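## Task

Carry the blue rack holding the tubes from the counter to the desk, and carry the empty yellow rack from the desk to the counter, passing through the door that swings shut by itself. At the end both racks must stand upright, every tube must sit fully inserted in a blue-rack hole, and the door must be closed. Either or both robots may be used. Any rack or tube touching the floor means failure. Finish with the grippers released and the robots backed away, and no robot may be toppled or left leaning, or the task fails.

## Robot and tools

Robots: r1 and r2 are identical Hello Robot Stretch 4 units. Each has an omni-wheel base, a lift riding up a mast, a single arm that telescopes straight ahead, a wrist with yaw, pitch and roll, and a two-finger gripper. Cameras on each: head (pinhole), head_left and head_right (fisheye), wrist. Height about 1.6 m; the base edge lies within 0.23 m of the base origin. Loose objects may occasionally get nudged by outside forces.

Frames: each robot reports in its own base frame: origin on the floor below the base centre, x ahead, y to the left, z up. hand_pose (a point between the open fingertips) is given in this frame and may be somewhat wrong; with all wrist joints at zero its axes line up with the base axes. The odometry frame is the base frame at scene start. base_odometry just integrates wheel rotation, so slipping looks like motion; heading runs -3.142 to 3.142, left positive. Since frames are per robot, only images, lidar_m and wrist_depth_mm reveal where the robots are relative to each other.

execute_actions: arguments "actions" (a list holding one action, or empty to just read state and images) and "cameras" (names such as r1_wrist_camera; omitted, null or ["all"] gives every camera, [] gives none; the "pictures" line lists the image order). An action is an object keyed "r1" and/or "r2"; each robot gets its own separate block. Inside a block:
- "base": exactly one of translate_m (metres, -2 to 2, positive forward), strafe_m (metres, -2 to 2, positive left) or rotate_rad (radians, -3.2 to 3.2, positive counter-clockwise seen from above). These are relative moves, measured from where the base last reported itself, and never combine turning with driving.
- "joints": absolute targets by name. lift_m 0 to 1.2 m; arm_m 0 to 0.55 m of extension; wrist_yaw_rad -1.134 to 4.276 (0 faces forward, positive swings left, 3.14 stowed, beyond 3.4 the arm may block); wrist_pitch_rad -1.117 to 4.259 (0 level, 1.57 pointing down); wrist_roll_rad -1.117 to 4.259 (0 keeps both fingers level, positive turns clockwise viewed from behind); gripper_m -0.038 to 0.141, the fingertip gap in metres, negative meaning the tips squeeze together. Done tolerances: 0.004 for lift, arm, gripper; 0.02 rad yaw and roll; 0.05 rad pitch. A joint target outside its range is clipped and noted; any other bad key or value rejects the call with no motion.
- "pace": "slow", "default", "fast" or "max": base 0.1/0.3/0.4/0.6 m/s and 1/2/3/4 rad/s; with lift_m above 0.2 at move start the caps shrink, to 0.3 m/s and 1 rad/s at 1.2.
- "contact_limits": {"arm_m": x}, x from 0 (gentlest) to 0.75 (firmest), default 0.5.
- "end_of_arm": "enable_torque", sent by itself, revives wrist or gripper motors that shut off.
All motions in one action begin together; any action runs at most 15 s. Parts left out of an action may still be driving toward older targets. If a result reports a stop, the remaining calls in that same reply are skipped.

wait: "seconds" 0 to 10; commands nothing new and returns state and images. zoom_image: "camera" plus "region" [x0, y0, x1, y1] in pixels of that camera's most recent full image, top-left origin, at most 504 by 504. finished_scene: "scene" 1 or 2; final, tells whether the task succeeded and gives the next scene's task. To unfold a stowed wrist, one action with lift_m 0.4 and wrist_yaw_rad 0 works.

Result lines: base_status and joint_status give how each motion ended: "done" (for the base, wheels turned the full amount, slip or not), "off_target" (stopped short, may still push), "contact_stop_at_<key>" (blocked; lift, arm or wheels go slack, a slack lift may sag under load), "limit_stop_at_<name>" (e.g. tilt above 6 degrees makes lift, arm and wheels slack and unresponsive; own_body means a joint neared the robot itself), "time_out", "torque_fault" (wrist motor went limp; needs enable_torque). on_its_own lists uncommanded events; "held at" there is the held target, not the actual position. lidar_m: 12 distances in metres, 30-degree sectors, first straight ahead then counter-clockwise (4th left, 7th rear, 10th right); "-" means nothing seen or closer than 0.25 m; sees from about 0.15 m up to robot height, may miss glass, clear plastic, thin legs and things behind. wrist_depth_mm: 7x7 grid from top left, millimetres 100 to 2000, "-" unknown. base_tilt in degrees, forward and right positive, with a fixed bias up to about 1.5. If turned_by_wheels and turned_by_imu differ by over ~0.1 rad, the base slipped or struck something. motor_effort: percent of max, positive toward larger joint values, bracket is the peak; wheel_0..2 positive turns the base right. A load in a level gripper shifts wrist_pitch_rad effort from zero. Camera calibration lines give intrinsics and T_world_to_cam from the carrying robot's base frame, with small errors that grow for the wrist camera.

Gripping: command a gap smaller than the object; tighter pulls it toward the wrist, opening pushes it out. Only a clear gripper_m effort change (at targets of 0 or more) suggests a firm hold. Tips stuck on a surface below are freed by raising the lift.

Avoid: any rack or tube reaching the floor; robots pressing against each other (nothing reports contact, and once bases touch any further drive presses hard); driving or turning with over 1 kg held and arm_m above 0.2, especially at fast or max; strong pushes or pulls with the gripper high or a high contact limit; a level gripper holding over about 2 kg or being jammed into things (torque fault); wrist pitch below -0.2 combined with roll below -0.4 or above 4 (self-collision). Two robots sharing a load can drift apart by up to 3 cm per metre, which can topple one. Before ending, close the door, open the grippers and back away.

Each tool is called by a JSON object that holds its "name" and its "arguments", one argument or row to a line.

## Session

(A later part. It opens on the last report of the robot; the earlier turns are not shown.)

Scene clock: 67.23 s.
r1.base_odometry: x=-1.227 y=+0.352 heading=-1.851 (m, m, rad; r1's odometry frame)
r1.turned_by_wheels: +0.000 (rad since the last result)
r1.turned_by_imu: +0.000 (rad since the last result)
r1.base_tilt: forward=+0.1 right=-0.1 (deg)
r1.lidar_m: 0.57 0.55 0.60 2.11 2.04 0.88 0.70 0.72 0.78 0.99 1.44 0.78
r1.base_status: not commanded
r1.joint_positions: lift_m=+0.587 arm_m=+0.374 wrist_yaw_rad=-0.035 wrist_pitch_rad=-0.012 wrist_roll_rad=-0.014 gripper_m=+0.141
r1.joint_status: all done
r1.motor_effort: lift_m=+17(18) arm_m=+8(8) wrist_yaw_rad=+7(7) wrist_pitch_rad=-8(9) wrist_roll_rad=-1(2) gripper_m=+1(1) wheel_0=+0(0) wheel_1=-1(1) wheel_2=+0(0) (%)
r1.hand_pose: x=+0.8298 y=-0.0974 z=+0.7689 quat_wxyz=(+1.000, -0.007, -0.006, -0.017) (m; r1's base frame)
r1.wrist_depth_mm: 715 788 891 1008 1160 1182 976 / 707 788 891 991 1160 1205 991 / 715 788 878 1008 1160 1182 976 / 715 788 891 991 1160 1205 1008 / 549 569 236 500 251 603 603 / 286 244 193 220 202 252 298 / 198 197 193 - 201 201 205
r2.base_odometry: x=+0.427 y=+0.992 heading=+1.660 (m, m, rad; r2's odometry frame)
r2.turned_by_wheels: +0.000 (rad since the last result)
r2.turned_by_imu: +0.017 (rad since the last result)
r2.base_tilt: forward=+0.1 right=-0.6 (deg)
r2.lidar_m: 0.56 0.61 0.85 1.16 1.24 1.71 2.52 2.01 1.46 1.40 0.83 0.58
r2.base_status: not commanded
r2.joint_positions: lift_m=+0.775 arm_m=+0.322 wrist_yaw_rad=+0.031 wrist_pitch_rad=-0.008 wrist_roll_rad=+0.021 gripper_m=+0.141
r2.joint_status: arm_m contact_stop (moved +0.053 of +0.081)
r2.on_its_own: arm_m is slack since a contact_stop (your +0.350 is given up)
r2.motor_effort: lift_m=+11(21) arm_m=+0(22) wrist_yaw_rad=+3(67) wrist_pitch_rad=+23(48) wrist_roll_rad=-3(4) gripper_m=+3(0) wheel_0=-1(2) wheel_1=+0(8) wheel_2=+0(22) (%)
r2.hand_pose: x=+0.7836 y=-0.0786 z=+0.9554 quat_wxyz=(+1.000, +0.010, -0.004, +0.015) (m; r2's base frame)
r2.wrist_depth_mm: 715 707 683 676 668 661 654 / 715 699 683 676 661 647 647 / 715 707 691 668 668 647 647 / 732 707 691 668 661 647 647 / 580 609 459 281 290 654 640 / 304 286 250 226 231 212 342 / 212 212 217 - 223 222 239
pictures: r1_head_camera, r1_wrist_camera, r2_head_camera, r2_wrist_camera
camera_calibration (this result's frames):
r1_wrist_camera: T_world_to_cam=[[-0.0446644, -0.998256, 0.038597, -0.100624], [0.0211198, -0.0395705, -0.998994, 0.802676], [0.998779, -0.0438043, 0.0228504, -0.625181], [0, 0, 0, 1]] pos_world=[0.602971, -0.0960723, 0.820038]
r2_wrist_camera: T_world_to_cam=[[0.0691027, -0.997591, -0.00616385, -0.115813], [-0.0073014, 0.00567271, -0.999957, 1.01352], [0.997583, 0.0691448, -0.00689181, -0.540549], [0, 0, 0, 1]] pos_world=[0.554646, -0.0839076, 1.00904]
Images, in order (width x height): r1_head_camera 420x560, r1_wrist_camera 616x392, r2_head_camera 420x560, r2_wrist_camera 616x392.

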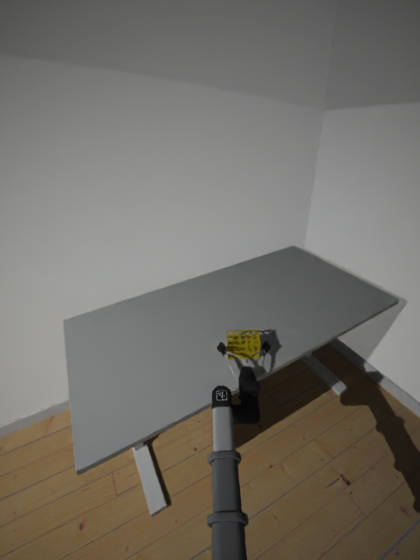

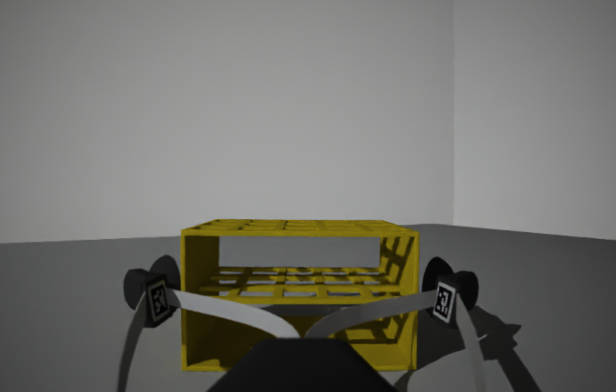

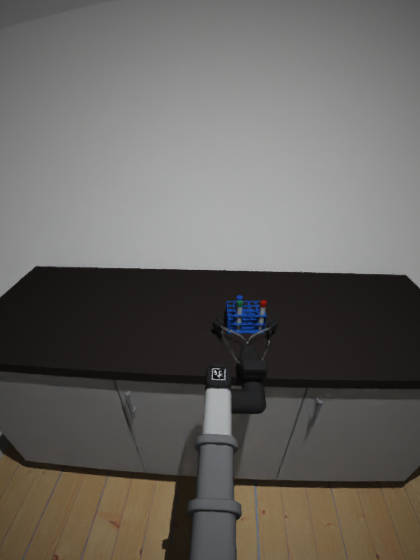

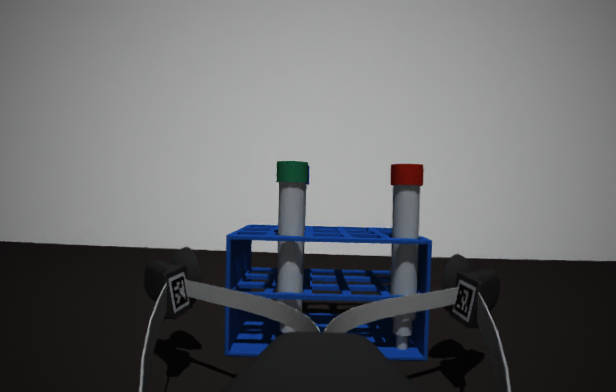

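{"name": "execute_actions", "arguments": {
  "actions": [
    {"r1":{"joints":{"arm_m":0.35,"lift_m":0.62}},"r2":{"joints":{"arm_m":0.27,"lift_m":0.81}}}
  ],
  "cameras": []
}}

{"name": "execute_actions", "arguments": {
  "actions": [
    {"r1":{"joints":{"wrist_pitch_rad":0.11}},"r2":{"joints":{"wrist_pitch_rad":0.13}}}
  ],
  "cameras": ["r1_wrist_camera","r2_head_camera","r2_wrist_camera"]
}}

Scene clock: 73.13 s.
r1.base_odometry: x=-1.227 y=+0.352 heading=-1.851 (m, m, rad; r1's odometry frame)
r1.turned_by_wheels: +0.000 (rad since the last result)
r1.turned_by_imu: +0.001 (rad since the last result)
r1.base_tilt: forward=+0.1 right=+0.1 (deg)
r1.lidar_m: 0.57 0.55 0.58 2.10 2.04 0.86 0.71 0.71 0.77 1.00 1.45 0.77
r1.base_status: not commanded
r1.joint_positions: lift_m=+0.620 arm_m=+0.351 wrist_yaw_rad=-0.032 wrist_pitch_rad=-0.013 wrist_roll_rad=-0.014 gripper_m=+0.141
r1.joint_status: all done
r1.motor_effort: lift_m=+22(20) arm_m=-5(5) wrist_yaw_rad=-1(8) wrist_pitch_rad=-6(9) wrist_roll_rad=+0(0) gripper_m=+0(2) wheel_0=+0(0) wheel_1=-1(1) wheel_2=+0(0) (%)
r1.hand_pose: x=+0.8073 y=-0.0967 z=+0.8017 quat_wxyz=(+1.000, -0.007, -0.006, -0.016) (m; r1's base frame)
r1.wrist_depth_mm: 732 809 891 1025 1182 1205 991 / 732 798 904 1025 1182 1205 991 / 732 809 904 1008 1205 1229 991 / 741 809 917 1025 1182 1205 991 / 707 778 778 798 820 809 820 / 384 327 213 238 215 338 399 / 266 266 250 - 253 268 285
r2.base_odometry: x=+0.427 y=+0.992 heading=+1.660 (m, m, rad; r2's odometry frame)
r2.turned_by_wheels: +0.000 (rad since the last result)
r2.turned_by_imu: +0.002 (rad since the last result)
r2.base_tilt: forward=+0.1 right=-0.6 (deg)
r2.lidar_m: 0.58 0.59 0.82 1.16 1.24 1.72 2.52 1.99 1.44 1.40 0.82 0.60
r2.base_status: not commanded
r2.joint_positions: lift_m=+0.810 arm_m=+0.271 wrist_yaw_rad=+0.031 wrist_pitch_rad=+0.002 wrist_roll_rad=+0.020 gripper_m=+0.141
r2.joint_status: all done
r2.motor_effort: lift_m=+24(23) arm_m=-5(7) wrist_yaw_rad=+2(0) wrist_pitch_rad=-7(23) wrist_roll_rad=-2(3) gripper_m=+0(1) wheel_0=-1(1) wheel_1=+1(1) wheel_2=+0(0) (%)
r2.hand_pose: x=+0.7329 y=-0.0785 z=+0.9875 quat_wxyz=(+1.000, +0.010, +0.001, +0.015) (m; r2's base frame)
r2.wrist_depth_mm: 759 750 741 723 699 691 683 / 768 741 732 723 707 707 691 / 759 741 732 723 707 699 691 / 768 750 741 732 723 707 691 / 668 691 732 549 564 707 691 / 368 347 325 285 283 211 404 / 262 260 266 - 271 270 278
pictures: none
No camera images: the call's "cameras" was empty. Leave "cameras" out to get every camera's image.

Scene clock: 73.73 s.
r1.base_odometry: x=-1.227 y=+0.352 heading=-1.851 (m, m, rad; r1's odometry frame)
r1.turned_by_wheels: +0.000 (rad since the last result)
r1.turned_by_imu: +0.000 (rad since the last result)
r1.base_tilt: forward=+0.1 right=+0.0 (deg)
r1.lidar_m: 0.59 0.55 0.59 2.09 2.06 0.86 0.71 0.71 0.77 0.99 1.45 0.80
r1.base_status: not commanded
r1.joint_positions: lift_m=+0.620 arm_m=+0.351 wrist_yaw_rad=-0.032 wrist_pitch_rad=+0.112 wrist_roll_rad=-0.014 gripper_m=+0.141
r1.joint_status: all done
r1.motor_effort: lift_m=+22(22) arm_m=-5(5) wrist_yaw_rad=-1(1) wrist_pitch_rad=-5(5) wrist_roll_rad=+0(0) gripper_m=+0(0) wheel_0=+0(0) wheel_1=-1(1) wheel_2=+0(0) (%)
r1.hand_pose: x=+0.8056 y=-0.0966 z=+0.7658 quat_wxyz=(+0.998, -0.006, +0.056, -0.016) (m; r1's base frame)
r1.wrist_depth_mm: 691 768 854 960 1098 1182 976 / 699 778 866 991 1138 1160 976 / 715 788 891 991 1160 1205 976 / 723 778 878 931 960 960 946 / 404 410 343 285 257 430 427 / 263 235 215 236 216 241 273 / 199 199 211 - 203 202 206
r2.base_odometry: x=+0.427 y=+0.992 heading=+1.660 (m, m, rad; r2's odometry frame)
r2.turned_by_wheels: +0.000 (rad since the last result)
r2.turned_by_imu: +0.000 (rad since the last result)
r2.base_tilt: forward=+0.1 right=-0.5 (deg)
r2.lidar_m: 0.57 0.60 0.85 1.16 1.23 1.74 2.52 2.01 1.45 1.40 0.84 0.59
r2.base_status: not commanded
r2.joint_positions: lift_m=+0.810 arm_m=+0.271 wrist_yaw_rad=+0.031 wrist_pitch_rad=+0.132 wrist_roll_rad=+0.020 gripper_m=+0.141
r2.joint_status: all done
r2.motor_effort: lift_m=+23(24) arm_m=-5(5) wrist_yaw_rad=+2(2) wrist_pitch_rad=-5(4) wrist_roll_rad=-1(2) gripper_m=-2(2) wheel_0=-1(1) wheel_1=+1(1) wheel_2=+0(0) (%)
r2.hand_pose: x=+0.7304 y=-0.0785 z=+0.9500 quat_wxyz=(+0.998, +0.009, +0.066, +0.015) (m; r2's base frame)
r2.wrist_depth_mm: 715 707 699 683 676 661 647 / 741 715 707 707 683 668 668 / 750 741 723 707 699 691 683 / 759 750 732 574 683 699 683 / 379 387 362 327 301 410 415 / 255 244 235 267 237 211 270 / 196 195 198 - 201 201 205
pictures: r1_wrist_camera, r2_head_camera, r2_wrist_camera
camera_calibration (this result's frames):
r1_wrist_camera: T_world_to_cam=[[-0.037081, -0.998527, 0.0396054, -0.107662], [-0.102586, -0.0356197, -0.994086, 0.896376], [0.994033, -0.0409246, -0.101114, -0.501779], [0, 0, 0, 1]] pos_world=[0.586748, -0.0961103, 0.844602]
r2_wrist_camera: T_world_to_cam=[[0.068308, -0.997603, -0.011081, -0.106883], [-0.146959, 0.000924446, -0.989142, 1.09911], [0.986781, 0.0691948, -0.146543, -0.346954], [0, 0, 0, 1]] pos_world=[0.511192, -0.0836356, 1.03514]
Images, in order (width x height): r1_wrist_camera 616x392, r2_head_camera 420x560, r2_wrist_camera 616x392.

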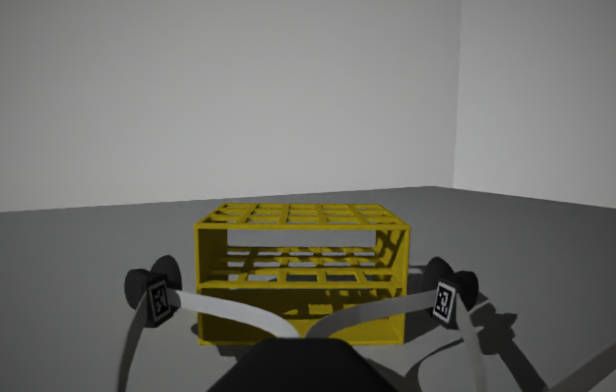

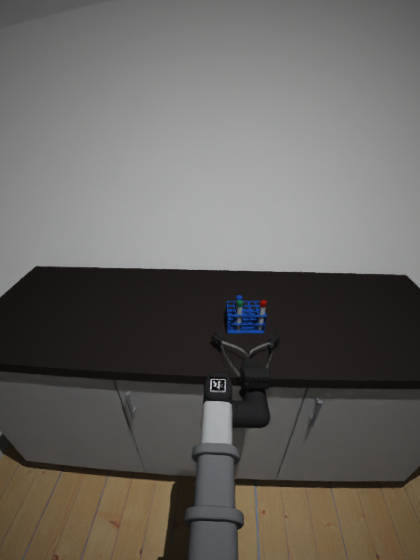

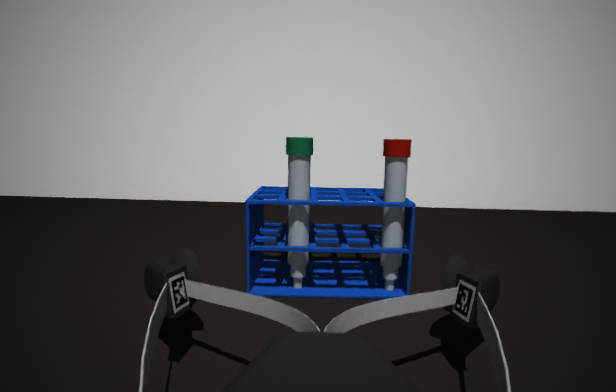

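{"name": "execute_actions", "arguments": {
  "actions": [
    {"r1":{"joints":{"arm_m":0.384},"pace":"slow"},"r2":{"base":{"strafe_m":-0.006},"joints":{"arm_m":0.36},"pace":"slow","contact_limits":{"arm_m":0.25}}}
  ],
  "cameras": ["r1_head_camera","r1_wrist_camera","r2_head_camera","r2_wrist_camera"]
}}

Scene clock: 79.57 s.
r1.base_odometry: x=-1.227 y=+0.352 heading=-1.851 (m, m, rad; r1's odometry frame)
r1.turned_by_wheels: +0.000 (rad since the last result)
r1.turned_by_imu: +0.001 (rad since the last result)
r1.base_tilt: forward=+0.1 right=+0.0 (deg)
r1.lidar_m: 0.57 0.55 0.59 2.09 2.03 0.85 0.70 0.71 0.78 0.99 1.43 0.78
r1.base_status: not commanded
r1.joint_positions: lift_m=+0.620 arm_m=+0.383 wrist_yaw_rad=-0.032 wrist_pitch_rad=+0.112 wrist_roll_rad=-0.014 gripper_m=+0.141
r1.joint_status: all done
r1.motor_effort: lift_m=+22(22) arm_m=+6(6) wrist_yaw_rad=+0(0) wrist_pitch_rad=-5(5) wrist_roll_rad=+0(0) gripper_m=+2(0) wheel_0=+0(0) wheel_1=-1(1) wheel_2=+0(0) (%)
r1.hand_pose: x=+0.8377 y=-0.0966 z=+0.7658 quat_wxyz=(+0.998, -0.006, +0.056, -0.016) (m; r1's base frame)
r1.wrist_depth_mm: 668 741 820 946 1060 1138 960 / 683 759 854 960 1098 1182 960 / 699 759 866 976 1138 1205 976 / 699 759 842 931 931 960 931 / 404 413 264 382 219 430 430 / 263 234 213 236 208 240 273 / 199 198 200 - 202 202 206
r2.base_odometry: x=+0.433 y=+0.993 heading=+1.660 (m, m, rad; r2's odometry frame)
r2.turned_by_wheels: +0.000 (rad since the last result)
r2.turned_by_imu: +0.001 (rad since the last result)
r2.base_tilt: forward=+0.1 right=-0.6 (deg)
r2.lidar_m: 0.59 0.59 0.84 1.17 1.23 1.74 2.51 1.99 1.44 1.36 0.86 0.59
r2.base_status: done
r2.joint_positions: lift_m=+0.810 arm_m=+0.359 wrist_yaw_rad=+0.031 wrist_pitch_rad=+0.132 wrist_roll_rad=+0.020 gripper_m=+0.141
r2.joint_status: all done
r2.motor_effort: lift_m=+24(24) arm_m=+5(6) wrist_yaw_rad=+2(2) wrist_pitch_rad=-6(6) wrist_roll_rad=-1(1) gripper_m=+1(1) wheel_0=+0(4) wheel_1=-3(3) wheel_2=+0(0) (%)
r2.contact_limits: arm_m 0.25
r2.hand_pose: x=+0.8185 y=-0.0785 z=+0.9500 quat_wxyz=(+0.998, +0.009, +0.066, +0.015) (m; r2's base frame)
r2.wrist_depth_mm: 621 615 597 591 585 580 569 / 647 634 615 615 603 591 580 / 661 647 634 621 615 609 597 / 661 661 654 627 265 621 603 / 377 387 224 224 196 410 413 / 254 242 207 195 193 211 270 / 196 195 198 - 198 200 204
pictures: r1_head_camera, r1_wrist_camera, r2_head_camera, r2_wrist_camera
camera_calibration (this result's frames):
r1_wrist_camera: T_world_to_cam=[[-0.0370756, -0.998527, 0.0396055, -0.106475], [-0.102653, -0.0356176, -0.994079, 0.899701], [0.994026, -0.0409217, -0.101181, -0.533637], [0, 0, 0, 1]] pos_world=[0.618858, -0.0961102, 0.844597]
r2_wrist_camera: T_world_to_cam=[[0.0683515, -0.9976, -0.0110849, -0.112921], [-0.147066, 0.000914398, -0.989126, 1.1121], [0.986762, 0.0692385, -0.146651, -0.433779], [0, 0, 0, 1]] pos_world=[0.599307, -0.0836323, 1.03514]
Images, in order (width x height): r1_head_camera 420x560, r1_wrist_camera 616x392, r2_head_camera 420x560, r2_wrist_camera 616x392.

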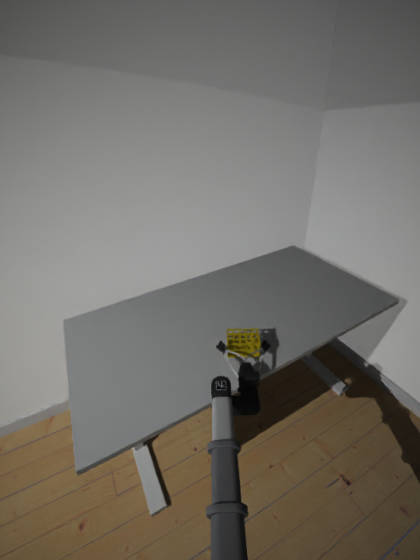

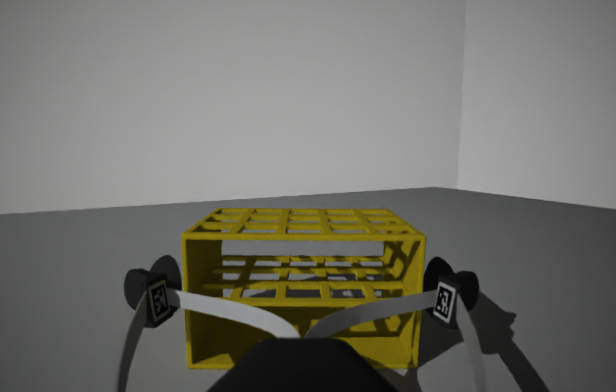

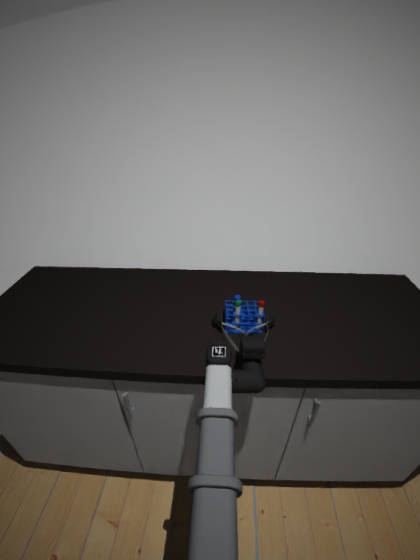

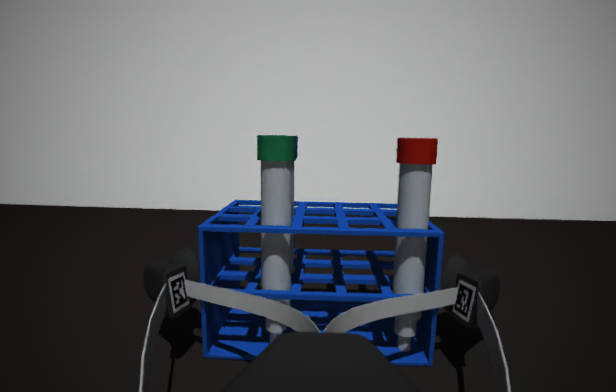

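{"name": "execute_actions", "arguments": {
  "actions": [
    {"r1":{"joints":{"arm_m":0.394},"pace":"slow"},"r2":{"joints":{"arm_m":0.372},"pace":"slow"}}
  ],
  "cameras": []
}}

{"name": "execute_actions", "arguments": {
  "actions": [
    {"r1":{"joints":{"gripper_m":0.06}},"r2":{"joints":{"gripper_m":0.06}}}
  ],
  "cameras": ["r1_wrist_camera","r2_wrist_camera"]
}}

Scene clock: 83.00 s.
r1.base_odometry: x=-1.227 y=+0.352 heading=-1.851 (m, m, rad; r1's odometry frame)
r1.turned_by_wheels: +0.000 (rad since the last result)
r1.turned_by_imu: +0.000 (rad since the last result)
r1.base_tilt: forward=+0.0 right=+0.0 (deg)
r1.lidar_m: 0.58 0.56 0.58 2.07 2.05 0.87 0.69 0.71 0.77 0.97 1.44 0.78
r1.base_status: not commanded
r1.joint_positions: lift_m=+0.620 arm_m=+0.393 wrist_yaw_rad=-0.032 wrist_pitch_rad=+0.112 wrist_roll_rad=-0.014 gripper_m=+0.141
r1.joint_status: all done
r1.motor_effort: lift_m=+22(22) arm_m=+6(6) wrist_yaw_rad=-1(1) wrist_pitch_rad=-6(5) wrist_roll_rad=+0(0) gripper_m=+0(1) wheel_0=+0(0) wheel_1=-1(1) wheel_2=+0(0) (%)
r1.hand_pose: x=+0.8477 y=-0.0966 z=+0.7658 quat_wxyz=(+0.998, -0.006, +0.056, -0.016) (m; r1's base frame)
r1.wrist_depth_mm: 661 732 831 931 1060 1118 946 / 676 741 831 946 1098 1160 960 / 691 768 854 976 1118 1182 976 / 691 750 831 917 946 960 917 / 404 413 264 384 234 427 427 / 263 233 213 235 208 240 273 / 199 199 199 - 202 202 206
r2.base_odometry: x=+0.433 y=+0.993 heading=+1.660 (m, m, rad; r2's odometry frame)
r2.turned_by_wheels: +0.000 (rad since the last result)
r2.turned_by_imu: +0.001 (rad since the last result)
r2.base_tilt: forward=+0.1 right=-0.6 (deg)
r2.lidar_m: 0.59 0.61 0.85 1.17 1.23 1.70 2.49 1.96 1.43 1.38 0.85 0.61
r2.base_status: not commanded
r2.joint_positions: lift_m=+0.810 arm_m=+0.371 wrist_yaw_rad=+0.031 wrist_pitch_rad=+0.132 wrist_roll_rad=+0.020 gripper_m=+0.141
r2.joint_status: all done
r2.motor_effort: lift_m=+23(24) arm_m=+5(5) wrist_yaw_rad=+2(3) wrist_pitch_rad=-6(6) wrist_roll_rad=-1(1) gripper_m=+1(0) wheel_0=+0(0) wheel_1=-3(3) wheel_2=+0(0) (%)
r2.hand_pose: x=+0.8305 y=-0.0785 z=+0.9500 quat_wxyz=(+0.998, +0.009, +0.066, +0.015) (m; r2's base frame)
r2.wrist_depth_mm: 615 597 597 585 574 564 559 / 640 621 609 591 591 580 564 / 647 634 621 603 603 591 591 / 661 647 634 615 264 609 591 / 377 389 223 224 196 407 413 / 255 243 206 195 193 211 270 / 195 195 197 - 197 200 204
pictures: none
No camera images: the call's "cameras" was empty. Leave "cameras" out to get every camera's image.

Scene clock: 84.83 s.
r1.base_odometry: x=-1.227 y=+0.352 heading=-1.851 (m, m, rad; r1's odometry frame)
r1.turned_by_wheels: +0.000 (rad since the last result)
r1.turned_by_imu: +0.000 (rad since the last result)
r1.base_tilt: forward=+0.2 right=+0.1 (deg)
r1.lidar_m: 0.57 0.55 0.57 2.12 2.02 0.87 0.69 0.71 0.77 0.97 1.43 0.76
r1.base_status: not commanded
r1.joint_positions: lift_m=+0.620 arm_m=+0.393 wrist_yaw_rad=-0.032 wrist_pitch_rad=+0.113 wrist_roll_rad=-0.014 gripper_m=+0.061
r1.joint_status: all done
r1.motor_effort: lift_m=+22(22) arm_m=+6(6) wrist_yaw_rad=+0(0) wrist_pitch_rad=-8(8) wrist_roll_rad=+0(0) gripper_m=-24(21) wheel_0=+0(0) wheel_1=-1(1) wheel_2=+0(0) (%)
r1.hand_pose: x=+0.8476 y=-0.0966 z=+0.7655 quat_wxyz=(+0.998, -0.006, +0.057, -0.016) (m; r1's base frame)
r1.wrist_depth_mm: 661 732 820 917 1060 1160 960 / 676 750 842 946 1098 1160 960 / 691 759 866 960 1118 1182 976 / 691 750 831 917 931 960 917 / 402 407 202 225 193 424 427 / 262 175 204 229 198 179 271 / 191 198 181 - 182 200 193
r2.base_odometry: x=+0.433 y=+0.993 heading=+1.660 (m, m, rad; r2's odometry frame)
r2.turned_by_wheels: +0.000 (rad since the last result)
r2.turned_by_imu: +0.000 (rad since the last result)
r2.base_tilt: forward=+0.1 right=-0.5 (deg)
r2.lidar_m: 0.56 0.60 0.82 1.18 1.21 1.73 2.51 1.97 1.45 1.39 0.86 0.60
r2.base_status: not commanded
r2.joint_positions: lift_m=+0.810 arm_m=+0.371 wrist_yaw_rad=+0.031 wrist_pitch_rad=+0.133 wrist_roll_rad=+0.020 gripper_m=+0.061
r2.joint_status: all done
r2.motor_effort: lift_m=+24(23) arm_m=+5(5) wrist_yaw_rad=+2(2) wrist_pitch_rad=-9(9) wrist_roll_rad=-2(2) gripper_m=-29(26) wheel_0=+0(0) wheel_1=-3(3) wheel_2=+0(0) (%)
r2.hand_pose: x=+0.8305 y=-0.0785 z=+0.9497 quat_wxyz=(+0.998, +0.009, +0.067, +0.015) (m; r2's base frame)
r2.wrist_depth_mm: 615 609 603 585 574 574 559 / 621 621 603 597 585 580 569 / 640 634 621 603 597 591 580 / 654 640 640 249 206 609 597 / 375 384 215 332 181 404 407 / 252 181 196 199 184 176 266 / 195 194 186 - 181 198 187
pictures: r1_wrist_camera, r2_wrist_camera
camera_calibration (this result's frames):
r1_wrist_camera: T_world_to_cam=[[-0.0370318, -0.998529, 0.0396107, -0.106133], [-0.103621, -0.0355873, -0.99398, 0.901195], [0.993927, -0.0409134, -0.102151, -0.542756], [0, 0, 0, 1]] pos_world=[0.628913, -0.0961113, 0.844531]
r2_wrist_camera: T_world_to_cam=[[0.0683392, -0.9976, -0.0111279, -0.113693], [-0.148201, 0.000879193, -0.988957, 1.11431], [0.986593, 0.0692337, -0.147785, -0.44442], [0, 0, 0, 1]] pos_world=[0.611374, -0.0836306, 1.03506]
Images, in order (width x height): r1_wrist_camera 616x392, r2_wrist_camera 616x392.

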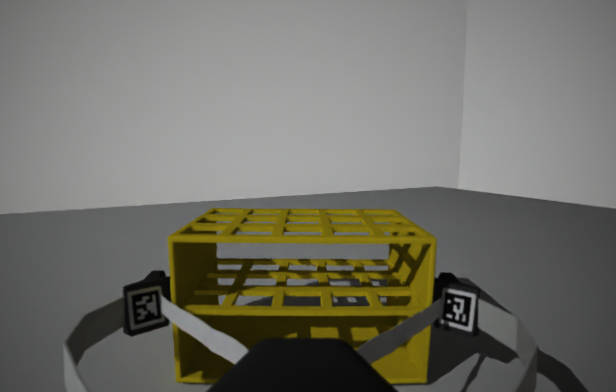

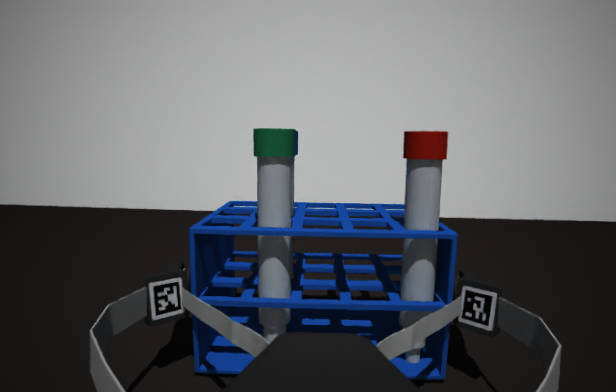

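{"name": "execute_actions", "arguments": {
  "actions": [
    {"r1":{"joints":{"lift_m":0.67},"pace":"slow"},"r2":{"joints":{"lift_m":0.86},"pace":"slow"}}
  ],
  "cameras": ["r1_wrist_camera","r2_wrist_camera"]
}}

Scene clock: 87.73 s.
r1.base_odometry: x=-1.227 y=+0.352 heading=-1.851 (m, m, rad; r1's odometry frame)
r1.turned_by_wheels: +0.000 (rad since the last result)
r1.turned_by_imu: +0.000 (rad since the last result)
r1.base_tilt: forward=+0.0 right=+0.0 (deg)
r1.lidar_m: 0.57 0.56 0.59 2.10 2.04 0.87 0.71 0.72 0.77 0.98 1.43 0.76
r1.base_status: not commanded
r1.joint_positions: lift_m=+0.670 arm_m=+0.393 wrist_yaw_rad=-0.032 wrist_pitch_rad=+0.113 wrist_roll_rad=-0.014 gripper_m=+0.061
r1.joint_status: all done
r1.motor_effort: lift_m=+23(21) arm_m=+6(6) wrist_yaw_rad=+0(1) wrist_pitch_rad=-8(8) wrist_roll_rad=+0(0) gripper_m=-23(22) wheel_0=+0(0) wheel_1=-1(1) wheel_2=+0(0) (%)
r1.hand_pose: x=+0.8476 y=-0.0966 z=+0.8155 quat_wxyz=(+0.998, -0.006, +0.057, -0.016) (m; r1's base frame)
r1.wrist_depth_mm: 668 732 831 931 1078 1138 960 / 676 750 831 946 1098 1160 960 / 683 759 866 960 1138 1182 976 / 707 778 842 976 1098 1138 976 / 569 580 203 224 193 603 603 / 370 175 204 229 198 178 384 / 271 281 181 - 192 283 279
r2.base_odometry: x=+0.433 y=+0.993 heading=+1.660 (m, m, rad; r2's odometry frame)
r2.turned_by_wheels: +0.000 (rad since the last result)
r2.turned_by_imu: +0.001 (rad since the last result)
r2.base_tilt: forward=+0.1 right=-0.6 (deg)
r2.lidar_m: 0.58 0.61 0.85 1.17 1.25 1.75 2.51 2.00 1.46 1.40 0.83 0.60
r2.base_status: not commanded
r2.joint_positions: lift_m=+0.860 arm_m=+0.371 wrist_yaw_rad=+0.031 wrist_pitch_rad=+0.133 wrist_roll_rad=+0.020 gripper_m=+0.061
r2.joint_status: all done
r2.motor_effort: lift_m=+24(25) arm_m=+5(5) wrist_yaw_rad=+2(2) wrist_pitch_rad=-9(10) wrist_roll_rad=-2(2) gripper_m=-25(27) wheel_0=+0(0) wheel_1=-2(3) wheel_2=+0(0) (%)
r2.hand_pose: x=+0.8305 y=-0.0785 z=+0.9996 quat_wxyz=(+0.998, +0.009, +0.067, +0.015) (m; r2's base frame)
r2.wrist_depth_mm: 609 609 591 580 574 569 564 / 627 621 609 597 591 580 569 / 647 634 621 609 603 591 580 / 668 654 640 249 207 603 591 / 535 539 217 469 182 569 585 / 357 180 196 199 184 176 377 / 274 273 199 - 187 279 265
pictures: r1_wrist_camera, r2_wrist_camera
camera_calibration (this result's frames):
r1_wrist_camera: T_world_to_cam=[[-0.0370312, -0.998529, 0.0396106, -0.108112], [-0.103635, -0.0355868, -0.993979, 0.950856], [0.993926, -0.0409133, -0.102165, -0.537642], [0, 0, 0, 1]] pos_world=[0.628915, -0.0961113, 0.894485]
r2_wrist_camera: T_world_to_cam=[[0.0683385, -0.9976, -0.0111305, -0.113134], [-0.148272, 0.000876848, -0.988946, 1.16374], [0.986583, 0.0692334, -0.147856, -0.43696], [0, 0, 0, 1]] pos_world=[0.611379, -0.0836305, 1.08501]
Images, in order (width x height): r1_wrist_camera 616x392, r2_wrist_camera 616x392.

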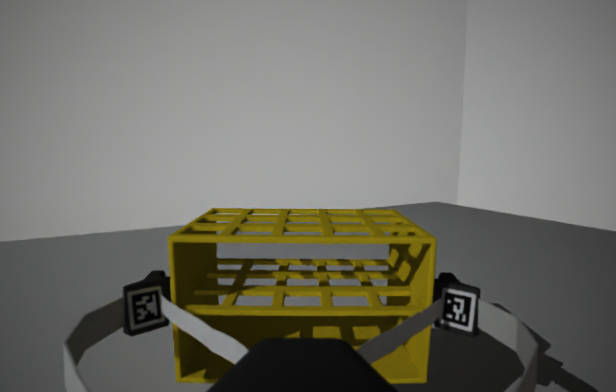

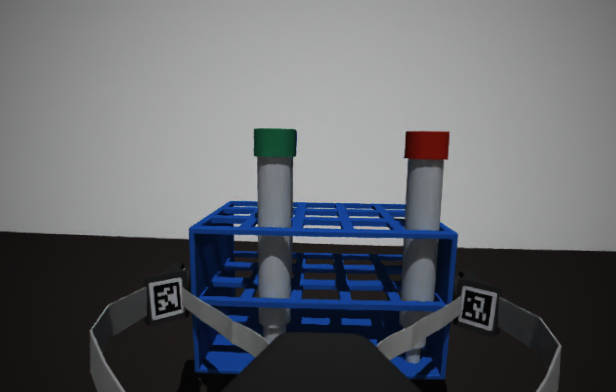

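{"name": "execute_actions", "arguments": {
  "actions": [
    {"r1":{"base":{"rotate_rad":2.0},"joints":{"arm_m":0.0,"lift_m":0.7}},"r2":{"base":{"translate_m":-2.0},"joints":{"arm_m":0.0}}}
  ],
  "cameras": ["r1_head_left_camera","r1_head_right_camera","r2_wrist_camera"]
}}

Scene clock: 121.90 s.
r1.base_odometry: x=-1.227 y=+0.352 heading=+0.149 (m, m, rad; r1's odometry frame)
r1.turned_by_wheels: +2.000 (rad since the last result)
r1.turned_by_imu: +2.041 (rad since the last result)
r1.base_tilt: forward=+0.1 right=+0.0 (deg)
r1.lidar_m: 0.42 0.94 0.70 0.71 0.76 0.89 1.43 0.85 0.58 0.54 0.58 1.92
r1.base_status: done
r1.joint_positions: lift_m=+0.700 arm_m=+0.001 wrist_yaw_rad=-0.032 wrist_pitch_rad=+0.113 wrist_roll_rad=-0.014 gripper_m=+0.061
r1.joint_status: all done
r1.motor_effort: lift_m=+22(25) arm_m=-5(7) wrist_yaw_rad=-1(5) wrist_pitch_rad=-9(9) wrist_roll_rad=+0(1) gripper_m=-24(24) wheel_0=-1(7) wheel_1=+0(8) wheel_2=-2(8) (%)
r1.hand_pose: x=+0.4556 y=-0.0965 z=+0.8454 quat_wxyz=(+0.998, -0.006, +0.057, -0.015) (m; r1's base frame)
r1.wrist_depth_mm: 1098 1808 1983 1983 - - 1576 / 1098 1708 1983 - - - 1618 / 1118 1756 - - - - 1661 / 1118 1756 - - - - 1618 / 1118 1618 202 224 193 - 1618 / 1078 175 204 229 198 178 1576 / 1025 1499 181 - 192 1537 1464
r2.base_odometry: x=+0.611 y=-1.000 heading=+1.660 (m, m, rad; r2's odometry frame)
r2.turned_by_wheels: +0.000 (rad since the last result)
r2.turned_by_imu: +0.003 (rad since the last result)
r2.base_tilt: forward=+0.1 right=-0.5 (deg)
r2.lidar_m: 0.41 1.71 1.27 1.21 0.72 0.50 0.47 0.51 0.79 1.33 1.42 1.96
r2.base_status: done
r2.joint_positions: lift_m=+0.860 arm_m=+0.001 wrist_yaw_rad=+0.031 wrist_pitch_rad=+0.134 wrist_roll_rad=+0.020 gripper_m=+0.061
r2.joint_status: all done
r2.motor_effort: lift_m=+24(24) arm_m=-5(5) wrist_yaw_rad=+2(1) wrist_pitch_rad=-10(11) wrist_roll_rad=-2(2) gripper_m=-29(29) wheel_0=+1(4) wheel_1=+0(5) wheel_2=+0(8) (%)
r2.hand_pose: x=+0.4605 y=-0.0785 z=+0.9995 quat_wxyz=(+0.998, +0.009, +0.067, +0.015) (m; r2's base frame)
r2.wrist_depth_mm: 1661 - - - - - - / 1661 - - - - - - / 1661 - - - - - - / 1661 - - 249 207 - - / 1708 - 195 - 182 - - / 1661 180 187 198 183 177 1921 / 1661 1756 198 - 187 1808 1756
pictures: r1_head_left_camera, r1_head_right_camera, r2_wrist_camera
camera_calibration (this result's frames):
r2_wrist_camera: T_world_to_cam=[[0.0683082, -0.997602, -0.0111412, -0.0878388], [-0.148554, 0.00087221, -0.988904, 1.10892], [0.986542, 0.0692053, -0.148138, -0.0717203], [0, 0, 0, 1]] pos_world=[0.241491, -0.0836319, 1.08502]
Images, in order (width x height): r1_head_left_camera 420x672, r1_head_right_camera 420x672, r2_wrist_camera 616x392.

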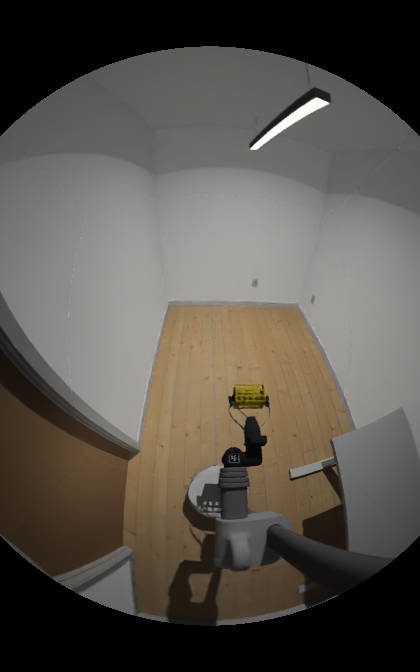

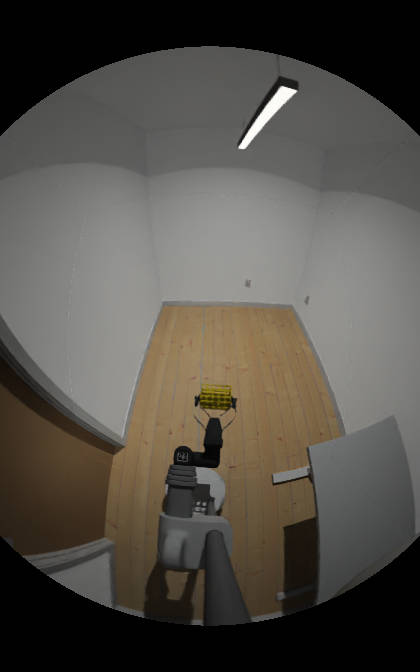

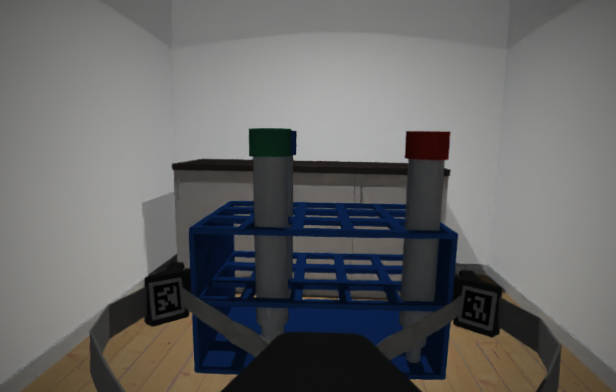

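{"name": "execute_actions", "arguments": {
  "actions": [
    {"r1":{"base":{"translate_m":-0.36}},"r2":{"base":{"rotate_rad":-1.615}}}
  ],
  "cameras": []
}}

{"name": "execute_actions", "arguments": {
  "actions": [
    {"r1":{"base":{"rotate_rad":-1.54}},"r2":{"base":{"translate_m":0.5}}}
  ],
  "cameras": []
}}

{"name": "execute_actions", "arguments": {
  "actions": [
    {"r1":{"base":{"translate_m":-0.42}},"r2":{"base":{"strafe_m":-0.12}}}
  ],
  "cameras": ["r1_head_left_camera","r2_head_left_camera"]
}}

Scene clock: 134.70 s.
r1.base_odometry: x=-1.583 y=+0.299 heading=+0.149 (m, m, rad; r1's odometry frame)
r1.turned_by_wheels: +0.000 (rad since the last result)
r1.turned_by_imu: +0.000 (rad since the last result)
r1.base_tilt: forward=+0.1 right=+0.0 (deg)
r1.lidar_m: 0.42 0.92 0.74 0.71 0.67 0.89 1.08 0.89 0.62 0.56 0.60 0.79
r1.base_status: done
r1.joint_positions: lift_m=+0.700 arm_m=+0.001 wrist_yaw_rad=-0.032 wrist_pitch_rad=+0.113 wrist_roll_rad=-0.014 gripper_m=+0.061
r1.joint_status: not commanded
r1.motor_effort: lift_m=+22(23) arm_m=-5(5) wrist_yaw_rad=-1(2) wrist_pitch_rad=-9(9) wrist_roll_rad=+0(0) gripper_m=-23(24) wheel_0=-1(9) wheel_1=-1(5) wheel_2=+0(11) (%)
r1.hand_pose: x=+0.4555 y=-0.0966 z=+0.8454 quat_wxyz=(+0.998, -0.006, +0.057, -0.016) (m; r1's base frame)
r1.wrist_depth_mm: 1098 1708 - - - - 1618 / 1098 1708 - - - - 1618 / 1098 1756 - - - - 1618 / 1118 1708 - - - - 1618 / 1118 1618 203 224 194 - 1661 / 1078 175 204 229 198 178 1576 / 1008 1499 181 - 192 1499 1464
r2.base_odometry: x=+0.611 y=-1.000 heading=+0.045 (m, m, rad; r2's odometry frame)
r2.turned_by_wheels: -1.615 (rad since the last result)
r2.turned_by_imu: -1.585 (rad since the last result)
r2.base_tilt: forward=+0.1 right=-0.6 (deg)
r2.lidar_m: 0.38 1.34 1.89 2.57 1.83 1.29 1.21 0.78 0.52 0.47 0.50 0.69
r2.base_status: done
r2.joint_positions: lift_m=+0.860 arm_m=+0.001 wrist_yaw_rad=+0.031 wrist_pitch_rad=+0.134 wrist_roll_rad=+0.020 gripper_m=+0.061
r2.joint_status: not commanded
r2.motor_effort: lift_m=+23(24) arm_m=-5(5) wrist_yaw_rad=+2(1) wrist_pitch_rad=-11(11) wrist_roll_rad=-2(2) gripper_m=-25(30) wheel_0=-1(7) wheel_1=-1(7) wheel_2=-1(10) (%)
r2.hand_pose: x=+0.4605 y=-0.0785 z=+0.9996 quat_wxyz=(+0.998, +0.009, +0.067, +0.015) (m; r2's base frame)
r2.wrist_depth_mm: 1098 1078 1078 1078 1078 1008 683 / 1138 1118 1098 1098 1078 1008 676 / 1182 1118 1118 1138 1118 1008 676 / 1182 1205 1182 249 206 991 683 / 1205 1205 195 1205 183 917 676 / 1229 180 188 198 185 176 640 / 1281 1229 198 - 187 917 615
pictures: none
No camera images: the call's "cameras" was empty. Leave "cameras" out to get every camera's image.

Scene clock: 137.93 s.
r1.base_odometry: x=-1.583 y=+0.299 heading=-1.391 (m, m, rad; r1's odometry frame)
r1.turned_by_wheels: -1.540 (rad since the last result)
r1.turned_by_imu: -1.570 (rad since the last result)
r1.base_tilt: forward=+0.1 right=+0.0 (deg)
r1.lidar_m: 0.43 0.59 1.96 2.48 0.91 0.74 0.70 0.67 0.92 1.08 0.86 0.60
r1.base_status: done
r1.joint_positions: lift_m=+0.700 arm_m=+0.001 wrist_yaw_rad=-0.032 wrist_pitch_rad=+0.113 wrist_roll_rad=-0.014 gripper_m=+0.061
r1.joint_status: not commanded
r1.motor_effort: lift_m=+22(22) arm_m=-5(5) wrist_yaw_rad=-2(2) wrist_pitch_rad=-9(9) wrist_roll_rad=+0(0) gripper_m=-24(24) wheel_0=+1(5) wheel_1=+2(9) wheel_2=+3(10) (%)
r1.hand_pose: x=+0.4555 y=-0.0965 z=+0.8454 quat_wxyz=(+0.998, -0.006, +0.057, -0.016) (m; r1's base frame)
r1.wrist_depth_mm: 1078 1078 1098 1078 1098 1118 1118 / 1078 1078 1098 1118 1138 1118 1160 / 1098 1118 1118 1138 1160 1160 1182 / 1138 1118 1138 1160 1160 1182 1205 / 676 683 202 224 194 723 723 / 436 175 204 229 198 179 455 / 347 355 181 - 192 379 384
r2.base_odometry: x=+1.110 y=-0.977 heading=+0.044 (m, m, rad; r2's odometry frame)
r2.turned_by_wheels: +0.000 (rad since the last result)
r2.turned_by_imu: +0.001 (rad since the last result)
r2.base_tilt: forward=+0.1 right=-0.6 (deg)
r2.lidar_m: 0.42 0.86 1.20 2.58 2.53 1.80 1.71 0.72 0.49 0.48 0.52 0.41
r2.base_status: done
r2.joint_positions: lift_m=+0.860 arm_m=+0.001 wrist_yaw_rad=+0.031 wrist_pitch_rad=+0.134 wrist_roll_rad=+0.020 gripper_m=+0.061
r2.joint_status: not commanded
r2.motor_effort: lift_m=+23(23) arm_m=-5(5) wrist_yaw_rad=+2(2) wrist_pitch_rad=-10(9) wrist_roll_rad=-2(2) gripper_m=-28(31) wheel_0=-2(4) wheel_1=-1(5) wheel_2=+0(9) (%)
r2.hand_pose: x=+0.4606 y=-0.0785 z=+0.9996 quat_wxyz=(+0.998, +0.009, +0.067, +0.015) (m; r2's base frame)
r2.wrist_depth_mm: 621 609 609 603 603 597 597 / 627 621 621 627 615 615 603 / 647 640 640 634 634 627 621 / 668 647 654 250 247 640 634 / 683 676 195 661 183 654 647 / 699 181 188 200 185 176 615 / 715 699 198 - 187 691 603
pictures: none
No camera images: the call's "cameras" was empty. Leave "cameras" out to get every camera's image.

Scene clock: 140.80 s.
r1.base_odometry: x=-1.658 y=+0.712 heading=-1.391 (m, m, rad; r1's odometry frame)
r1.turned_by_wheels: +0.000 (rad since the last result)
r1.turned_by_imu: +0.000 (rad since the last result)
r1.base_tilt: forward=+0.1 right=+0.0 (deg)
r1.lidar_m: 0.43 1.03 2.57 0.84 0.42 0.30 0.28 0.29 0.34 0.84 1.12 1.04
r1.base_status: done
r1.joint_positions: lift_m=+0.700 arm_m=+0.001 wrist_yaw_rad=-0.032 wrist_pitch_rad=+0.113 wrist_roll_rad=-0.014 gripper_m=+0.061
r1.joint_status: not commanded
r1.motor_effort: lift_m=+22(22) arm_m=-5(5) wrist_yaw_rad=-1(2) wrist_pitch_rad=-9(9) wrist_roll_rad=+0(0) gripper_m=-24(23) wheel_0=-2(4) wheel_1=-3(7) wheel_2=+1(12) (%)
r1.hand_pose: x=+0.4555 y=-0.0966 z=+0.8454 quat_wxyz=(+0.998, -0.006, +0.057, -0.016) (m; r1's base frame)
r1.wrist_depth_mm: 1464 1499 1499 1499 1499 1537 1281 / 1464 1499 1499 1537 1537 1537 1281 / 1499 1537 1537 1537 1576 1576 1308 / 1499 1537 1537 1576 1576 1618 1255 / 866 878 203 224 193 1182 1182 / 1618 175 204 230 198 178 1308 / 1464 1464 181 - 193 1464 1229
r2.base_odometry: x=+1.116 y=-1.097 heading=+0.044 (m, m, rad; r2's odometry frame)
r2.turned_by_wheels: +0.000 (rad since the last result)
r2.turned_by_imu: +0.001 (rad since the last result)
r2.base_tilt: forward=+0.1 right=-0.6 (deg)
r2.lidar_m: 0.39 0.88 1.21 2.71 2.53 1.79 1.69 0.51 0.39 0.35 0.40 0.57
r2.base_status: done
r2.joint_positions: lift_m=+0.860 arm_m=+0.001 wrist_yaw_rad=+0.031 wrist_pitch_rad=+0.134 wrist_roll_rad=+0.020 gripper_m=+0.061
r2.joint_status: not commanded
r2.motor_effort: lift_m=+23(23) arm_m=-5(5) wrist_yaw_rad=+2(3) wrist_pitch_rad=-10(10) wrist_roll_rad=-2(2) gripper_m=-27(31) wheel_0=-1(7) wheel_1=+0(7) wheel_2=+0(4) (%)
r2.hand_pose: x=+0.4605 y=-0.0785 z=+0.9996 quat_wxyz=(+0.998, +0.009, +0.067, +0.015) (m; r2's base frame)
r2.wrist_depth_mm: 621 621 615 615 609 597 477 / 627 634 627 621 621 615 477 / 647 647 647 634 627 627 484 / 661 661 647 250 206 647 480 / 676 676 195 668 182 647 473 / 699 181 188 199 185 176 452 / 723 707 199 - 187 661 442
pictures: r1_head_left_camera, r2_head_left_camera
Images, in order (width x height): r1_head_left_camera 420x672, r2_head_left_camera 420x672.

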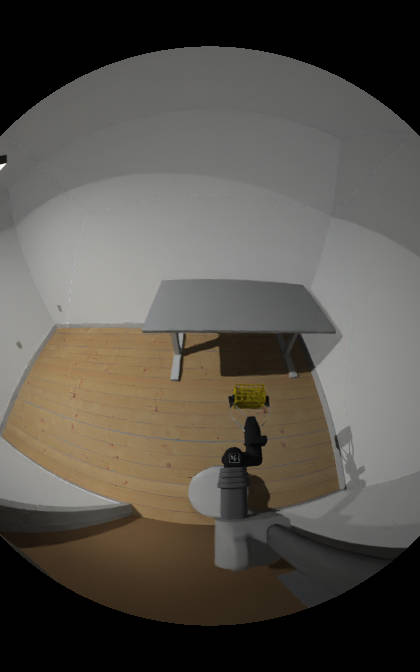

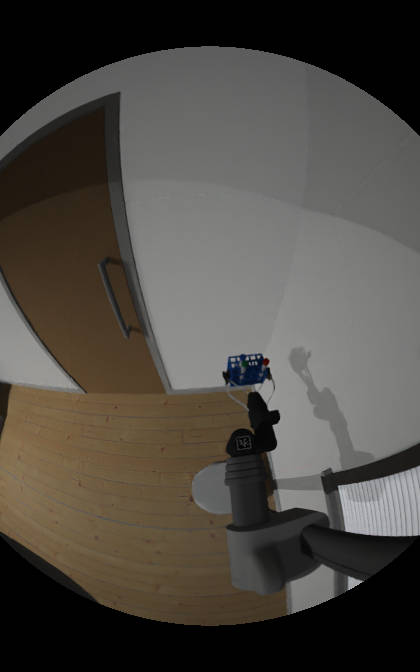

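{"name": "execute_actions", "arguments": {
  "actions": [
    {"r1":{"base":{"strafe_m":0.05}}}
  ],
  "cameras": []
}}

{"name": "execute_actions", "arguments": {
  "actions": [
    {"r1":{"base":{"translate_m":-0.35},"pace":"slow"}}
  ],
  "cameras": ["r1_head_left_camera","r2_head_left_camera"]
}}

Scene clock: 144.97 s.
r1.base_odometry: x=-1.609 y=+0.721 heading=-1.391 (m, m, rad; r1's odometry frame)
r1.turned_by_wheels: +0.000 (rad since the last result)
r1.turned_by_imu: +0.001 (rad since the last result)
r1.base_tilt: forward=+0.1 right=+0.1 (deg)
r1.lidar_m: 0.42 1.04 2.58 0.84 0.41 0.31 0.28 0.30 0.38 0.84 1.17 1.05
r1.base_status: done
r1.joint_positions: lift_m=+0.700 arm_m=+0.001 wrist_yaw_rad=-0.032 wrist_pitch_rad=+0.113 wrist_roll_rad=-0.014 gripper_m=+0.061
r1.joint_status: not commanded
r1.motor_effort: lift_m=+22(22) arm_m=-5(5) wrist_yaw_rad=-1(2) wrist_pitch_rad=-9(9) wrist_roll_rad=+0(0) gripper_m=-23(25) wheel_0=+1(10) wheel_1=+1(10) wheel_2=+0(1) (%)
r1.hand_pose: x=+0.4555 y=-0.0966 z=+0.8454 quat_wxyz=(+0.998, -0.006, +0.057, -0.016) (m; r1's base frame)
r1.wrist_depth_mm: 1464 1499 1464 1464 1499 1537 1366 / 1499 1499 1499 1537 1499 1537 1366 / 1464 1537 1537 1537 1576 1576 1397 / 1537 1537 1537 1537 1576 1576 1336 / 1205 878 203 224 193 1182 1229 / 1576 175 204 229 198 179 1366 / 1464 1430 181 - 192 1464 1281
r2.base_odometry: x=+1.116 y=-1.097 heading=+0.044 (m, m, rad; r2's odometry frame)
r2.turned_by_wheels: +0.000 (rad since the last result)
r2.turned_by_imu: +0.001 (rad since the last result)
r2.base_tilt: forward=+0.1 right=-0.6 (deg)
r2.lidar_m: 0.41 0.88 1.21 2.71 2.51 1.79 1.72 0.53 0.37 0.35 0.41 0.56
r2.base_status: not commanded
r2.joint_positions: lift_m=+0.860 arm_m=+0.001 wrist_yaw_rad=+0.031 wrist_pitch_rad=+0.134 wrist_roll_rad=+0.020 gripper_m=+0.061
r2.joint_status: not commanded
r2.motor_effort: lift_m=+23(23) arm_m=-5(5) wrist_yaw_rad=+2(2) wrist_pitch_rad=-10(10) wrist_roll_rad=-2(2) gripper_m=-29(31) wheel_0=-1(1) wheel_1=+0(0) wheel_2=+0(0) (%)
r2.hand_pose: x=+0.4605 y=-0.0785 z=+0.9996 quat_wxyz=(+0.998, +0.009, +0.067, +0.015) (m; r2's base frame)
r2.wrist_depth_mm: 621 615 615 615 609 603 484 / 627 627 634 621 621 615 484 / 647 640 640 634 634 627 484 / 676 668 654 249 206 647 480 / 676 683 195 661 183 654 484 / 707 181 188 198 185 177 455 / 715 715 199 - 188 661 442
pictures: none
No camera images: the call's "cameras" was empty. Leave "cameras" out to get every camera's image.

Scene clock: 149.77 s.
r1.base_odometry: x=-1.672 y=+1.065 heading=-1.391 (m, m, rad; r1's odometry frame)
r1.turned_by_wheels: +0.000 (rad since the last result)
r1.turned_by_imu: -0.001 (rad since the last result)
r1.base_tilt: forward=+0.2 right=-0.2 (deg)
r1.lidar_m: 0.43 1.38 2.74 0.33 0.25 - 0.25 0.28 0.86 0.30 0.32 1.40
r1.base_status: done
r1.joint_positions: lift_m=+0.700 arm_m=+0.001 wrist_yaw_rad=-0.032 wrist_pitch_rad=+0.113 wrist_roll_rad=-0.014 gripper_m=+0.061
r1.joint_status: not commanded
r1.motor_effort: lift_m=+21(22) arm_m=-5(5) wrist_yaw_rad=-1(3) wrist_pitch_rad=-9(10) wrist_roll_rad=+0(0) gripper_m=-23(24) wheel_0=-5(9) wheel_1=-5(10) wheel_2=+6(14) (%)
r1.hand_pose: x=+0.4555 y=-0.0966 z=+0.8455 quat_wxyz=(+0.998, -0.006, +0.057, -0.016) (m; r1's base frame)
r1.wrist_depth_mm: 1708 1808 1808 1863 1863 1808 1366 / 1808 1863 1808 1863 1863 1863 1366 / 1808 1808 1863 1863 1921 1983 1366 / 1863 1863 1464 1537 1576 1576 1308 / 1921 1921 203 224 193 1708 1366 / 1921 175 204 229 198 179 1366 / 1464 1537 181 - 192 1537 1281
r2.base_odometry: x=+1.116 y=-1.097 heading=+0.044 (m, m, rad; r2's odometry frame)
r2.turned_by_wheels: +0.000 (rad since the last result)
r2.turned_by_imu: +0.001 (rad since the last result)
r2.base_tilt: forward=+0.1 right=-0.6 (deg)
r2.lidar_m: 0.38 0.69 0.67 2.72 2.48 1.82 1.71 0.51 0.39 0.36 0.41 0.55
r2.base_status: not commanded
r2.joint_positions: lift_m=+0.860 arm_m=+0.001 wrist_yaw_rad=+0.031 wrist_pitch_rad=+0.134 wrist_roll_rad=+0.020 gripper_m=+0.061
r2.joint_status: not commanded
r2.motor_effort: lift_m=+23(23) arm_m=-5(5) wrist_yaw_rad=+2(2) wrist_pitch_rad=-10(10) wrist_roll_rad=-2(1) gripper_m=-28(29) wheel_0=-1(1) wheel_1=+0(0) wheel_2=+0(0) (%)
r2.hand_pose: x=+0.4605 y=-0.0785 z=+0.9996 quat_wxyz=(+0.998, +0.009, +0.067, +0.015) (m; r2's base frame)
r2.wrist_depth_mm: 621 615 615 609 609 597 484 / 634 621 627 621 621 615 484 / 647 647 640 640 634 627 484 / 759 668 647 249 206 640 480 / 759 676 195 654 183 640 480 / - 181 189 199 185 176 452 / 1661 715 198 - 188 661 436
pictures: r1_head_left_camera, r2_head_left_camera
Images, in order (width x height): r1_head_left_camera 420x672, r2_head_left_camera 420x672.

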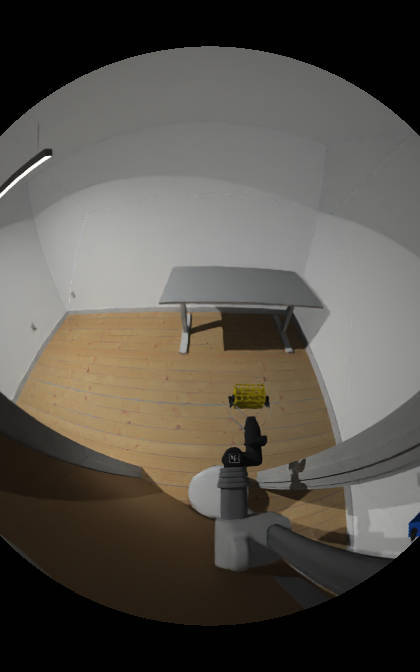

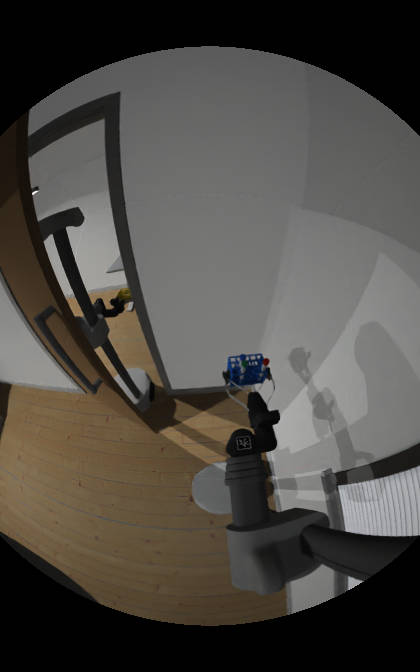

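{"name": "execute_actions", "arguments": {
  "actions": [
    {"r1":{"base":{"translate_m":-0.72}}}
  ],
  "cameras": ["r1_head_left_camera","r2_head_left_camera"]
}}

Scene clock: 158.37 s.
r1.base_odometry: x=-1.800 y=+1.774 heading=-1.392 (m, m, rad; r1's odometry frame)
r1.turned_by_wheels: +0.000 (rad since the last result)
r1.turned_by_imu: -0.001 (rad since the last result)
r1.base_tilt: forward=+0.1 right=-0.1 (deg)
r1.lidar_m: 0.42 0.59 0.27 0.25 - 1.96 1.88 1.62 0.54 0.53 0.76 0.80
r1.base_status: done
r1.joint_positions: lift_m=+0.700 arm_m=+0.001 wrist_yaw_rad=-0.032 wrist_pitch_rad=+0.113 wrist_roll_rad=-0.014 gripper_m=+0.061
r1.joint_status: not commanded
r1.motor_effort: lift_m=+22(21) arm_m=-5(5) wrist_yaw_rad=+0(0) wrist_pitch_rad=-9(9) wrist_roll_rad=+0(0) gripper_m=-23(23) wheel_0=-2(11) wheel_1=-1(8) wheel_2=+0(17) (%)
r1.hand_pose: x=+0.4555 y=-0.0965 z=+0.8455 quat_wxyz=(+0.998, -0.006, +0.057, -0.016) (m; r1's base frame)
r1.wrist_depth_mm: - - - - - 480 488 / - - - - - 492 496 / - - - - - 492 508 / - - - - - 512 521 / - - 202 224 193 521 535 / - 175 204 229 198 179 539 / 1464 1537 181 - 193 539 554
r2.base_odometry: x=+1.116 y=-1.097 heading=+0.044 (m, m, rad; r2's odometry frame)
r2.turned_by_wheels: +0.000 (rad since the last result)
r2.turned_by_imu: +0.002 (rad since the last result)
r2.base_tilt: forward=+0.1 right=-0.6 (deg)
r2.lidar_m: 0.41 0.76 0.55 0.52 2.55 1.78 1.72 0.53 0.36 0.36 0.41 0.54
r2.base_status: not commanded
r2.joint_positions: lift_m=+0.860 arm_m=+0.001 wrist_yaw_rad=+0.031 wrist_pitch_rad=+0.134 wrist_roll_rad=+0.020 gripper_m=+0.061
r2.joint_status: not commanded
r2.motor_effort: lift_m=+23(23) arm_m=-5(5) wrist_yaw_rad=+2(2) wrist_pitch_rad=-10(10) wrist_roll_rad=-1(2) gripper_m=-27(31) wheel_0=-1(1) wheel_1=+0(0) wheel_2=+0(0) (%)
r2.hand_pose: x=+0.4605 y=-0.0785 z=+0.9996 quat_wxyz=(+0.998, +0.009, +0.067, +0.015) (m; r2's base frame)
r2.wrist_depth_mm: 615 621 615 609 609 603 477 / 634 634 634 634 627 615 484 / 654 647 640 634 634 627 480 / - 668 647 249 206 634 477 / - 676 196 668 183 647 477 / - 180 188 199 185 176 452 / 1661 715 198 - 187 668 439
pictures: r1_head_left_camera, r2_head_left_camera
Images, in order (width x height): r1_head_left_camera 420x672, r2_head_left_camera 420x672.

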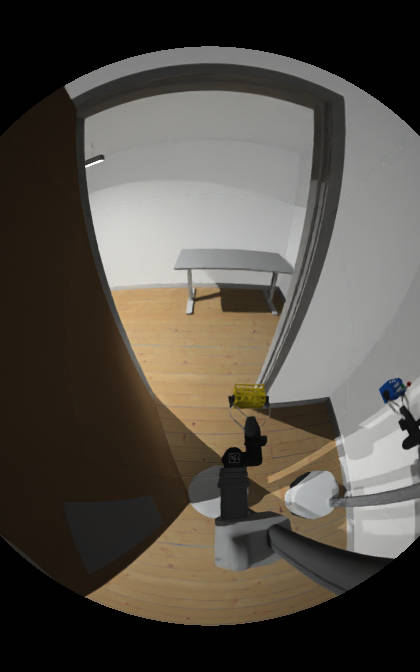

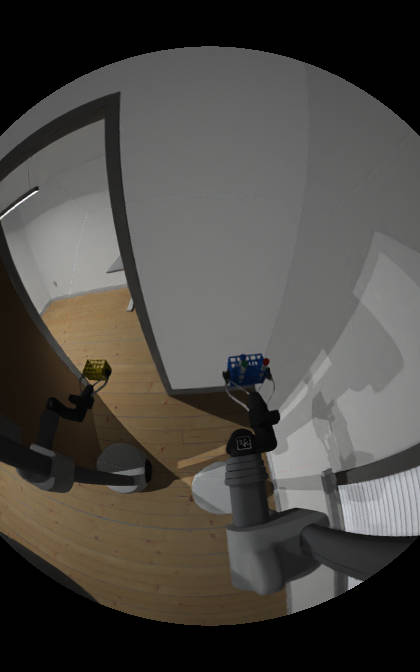

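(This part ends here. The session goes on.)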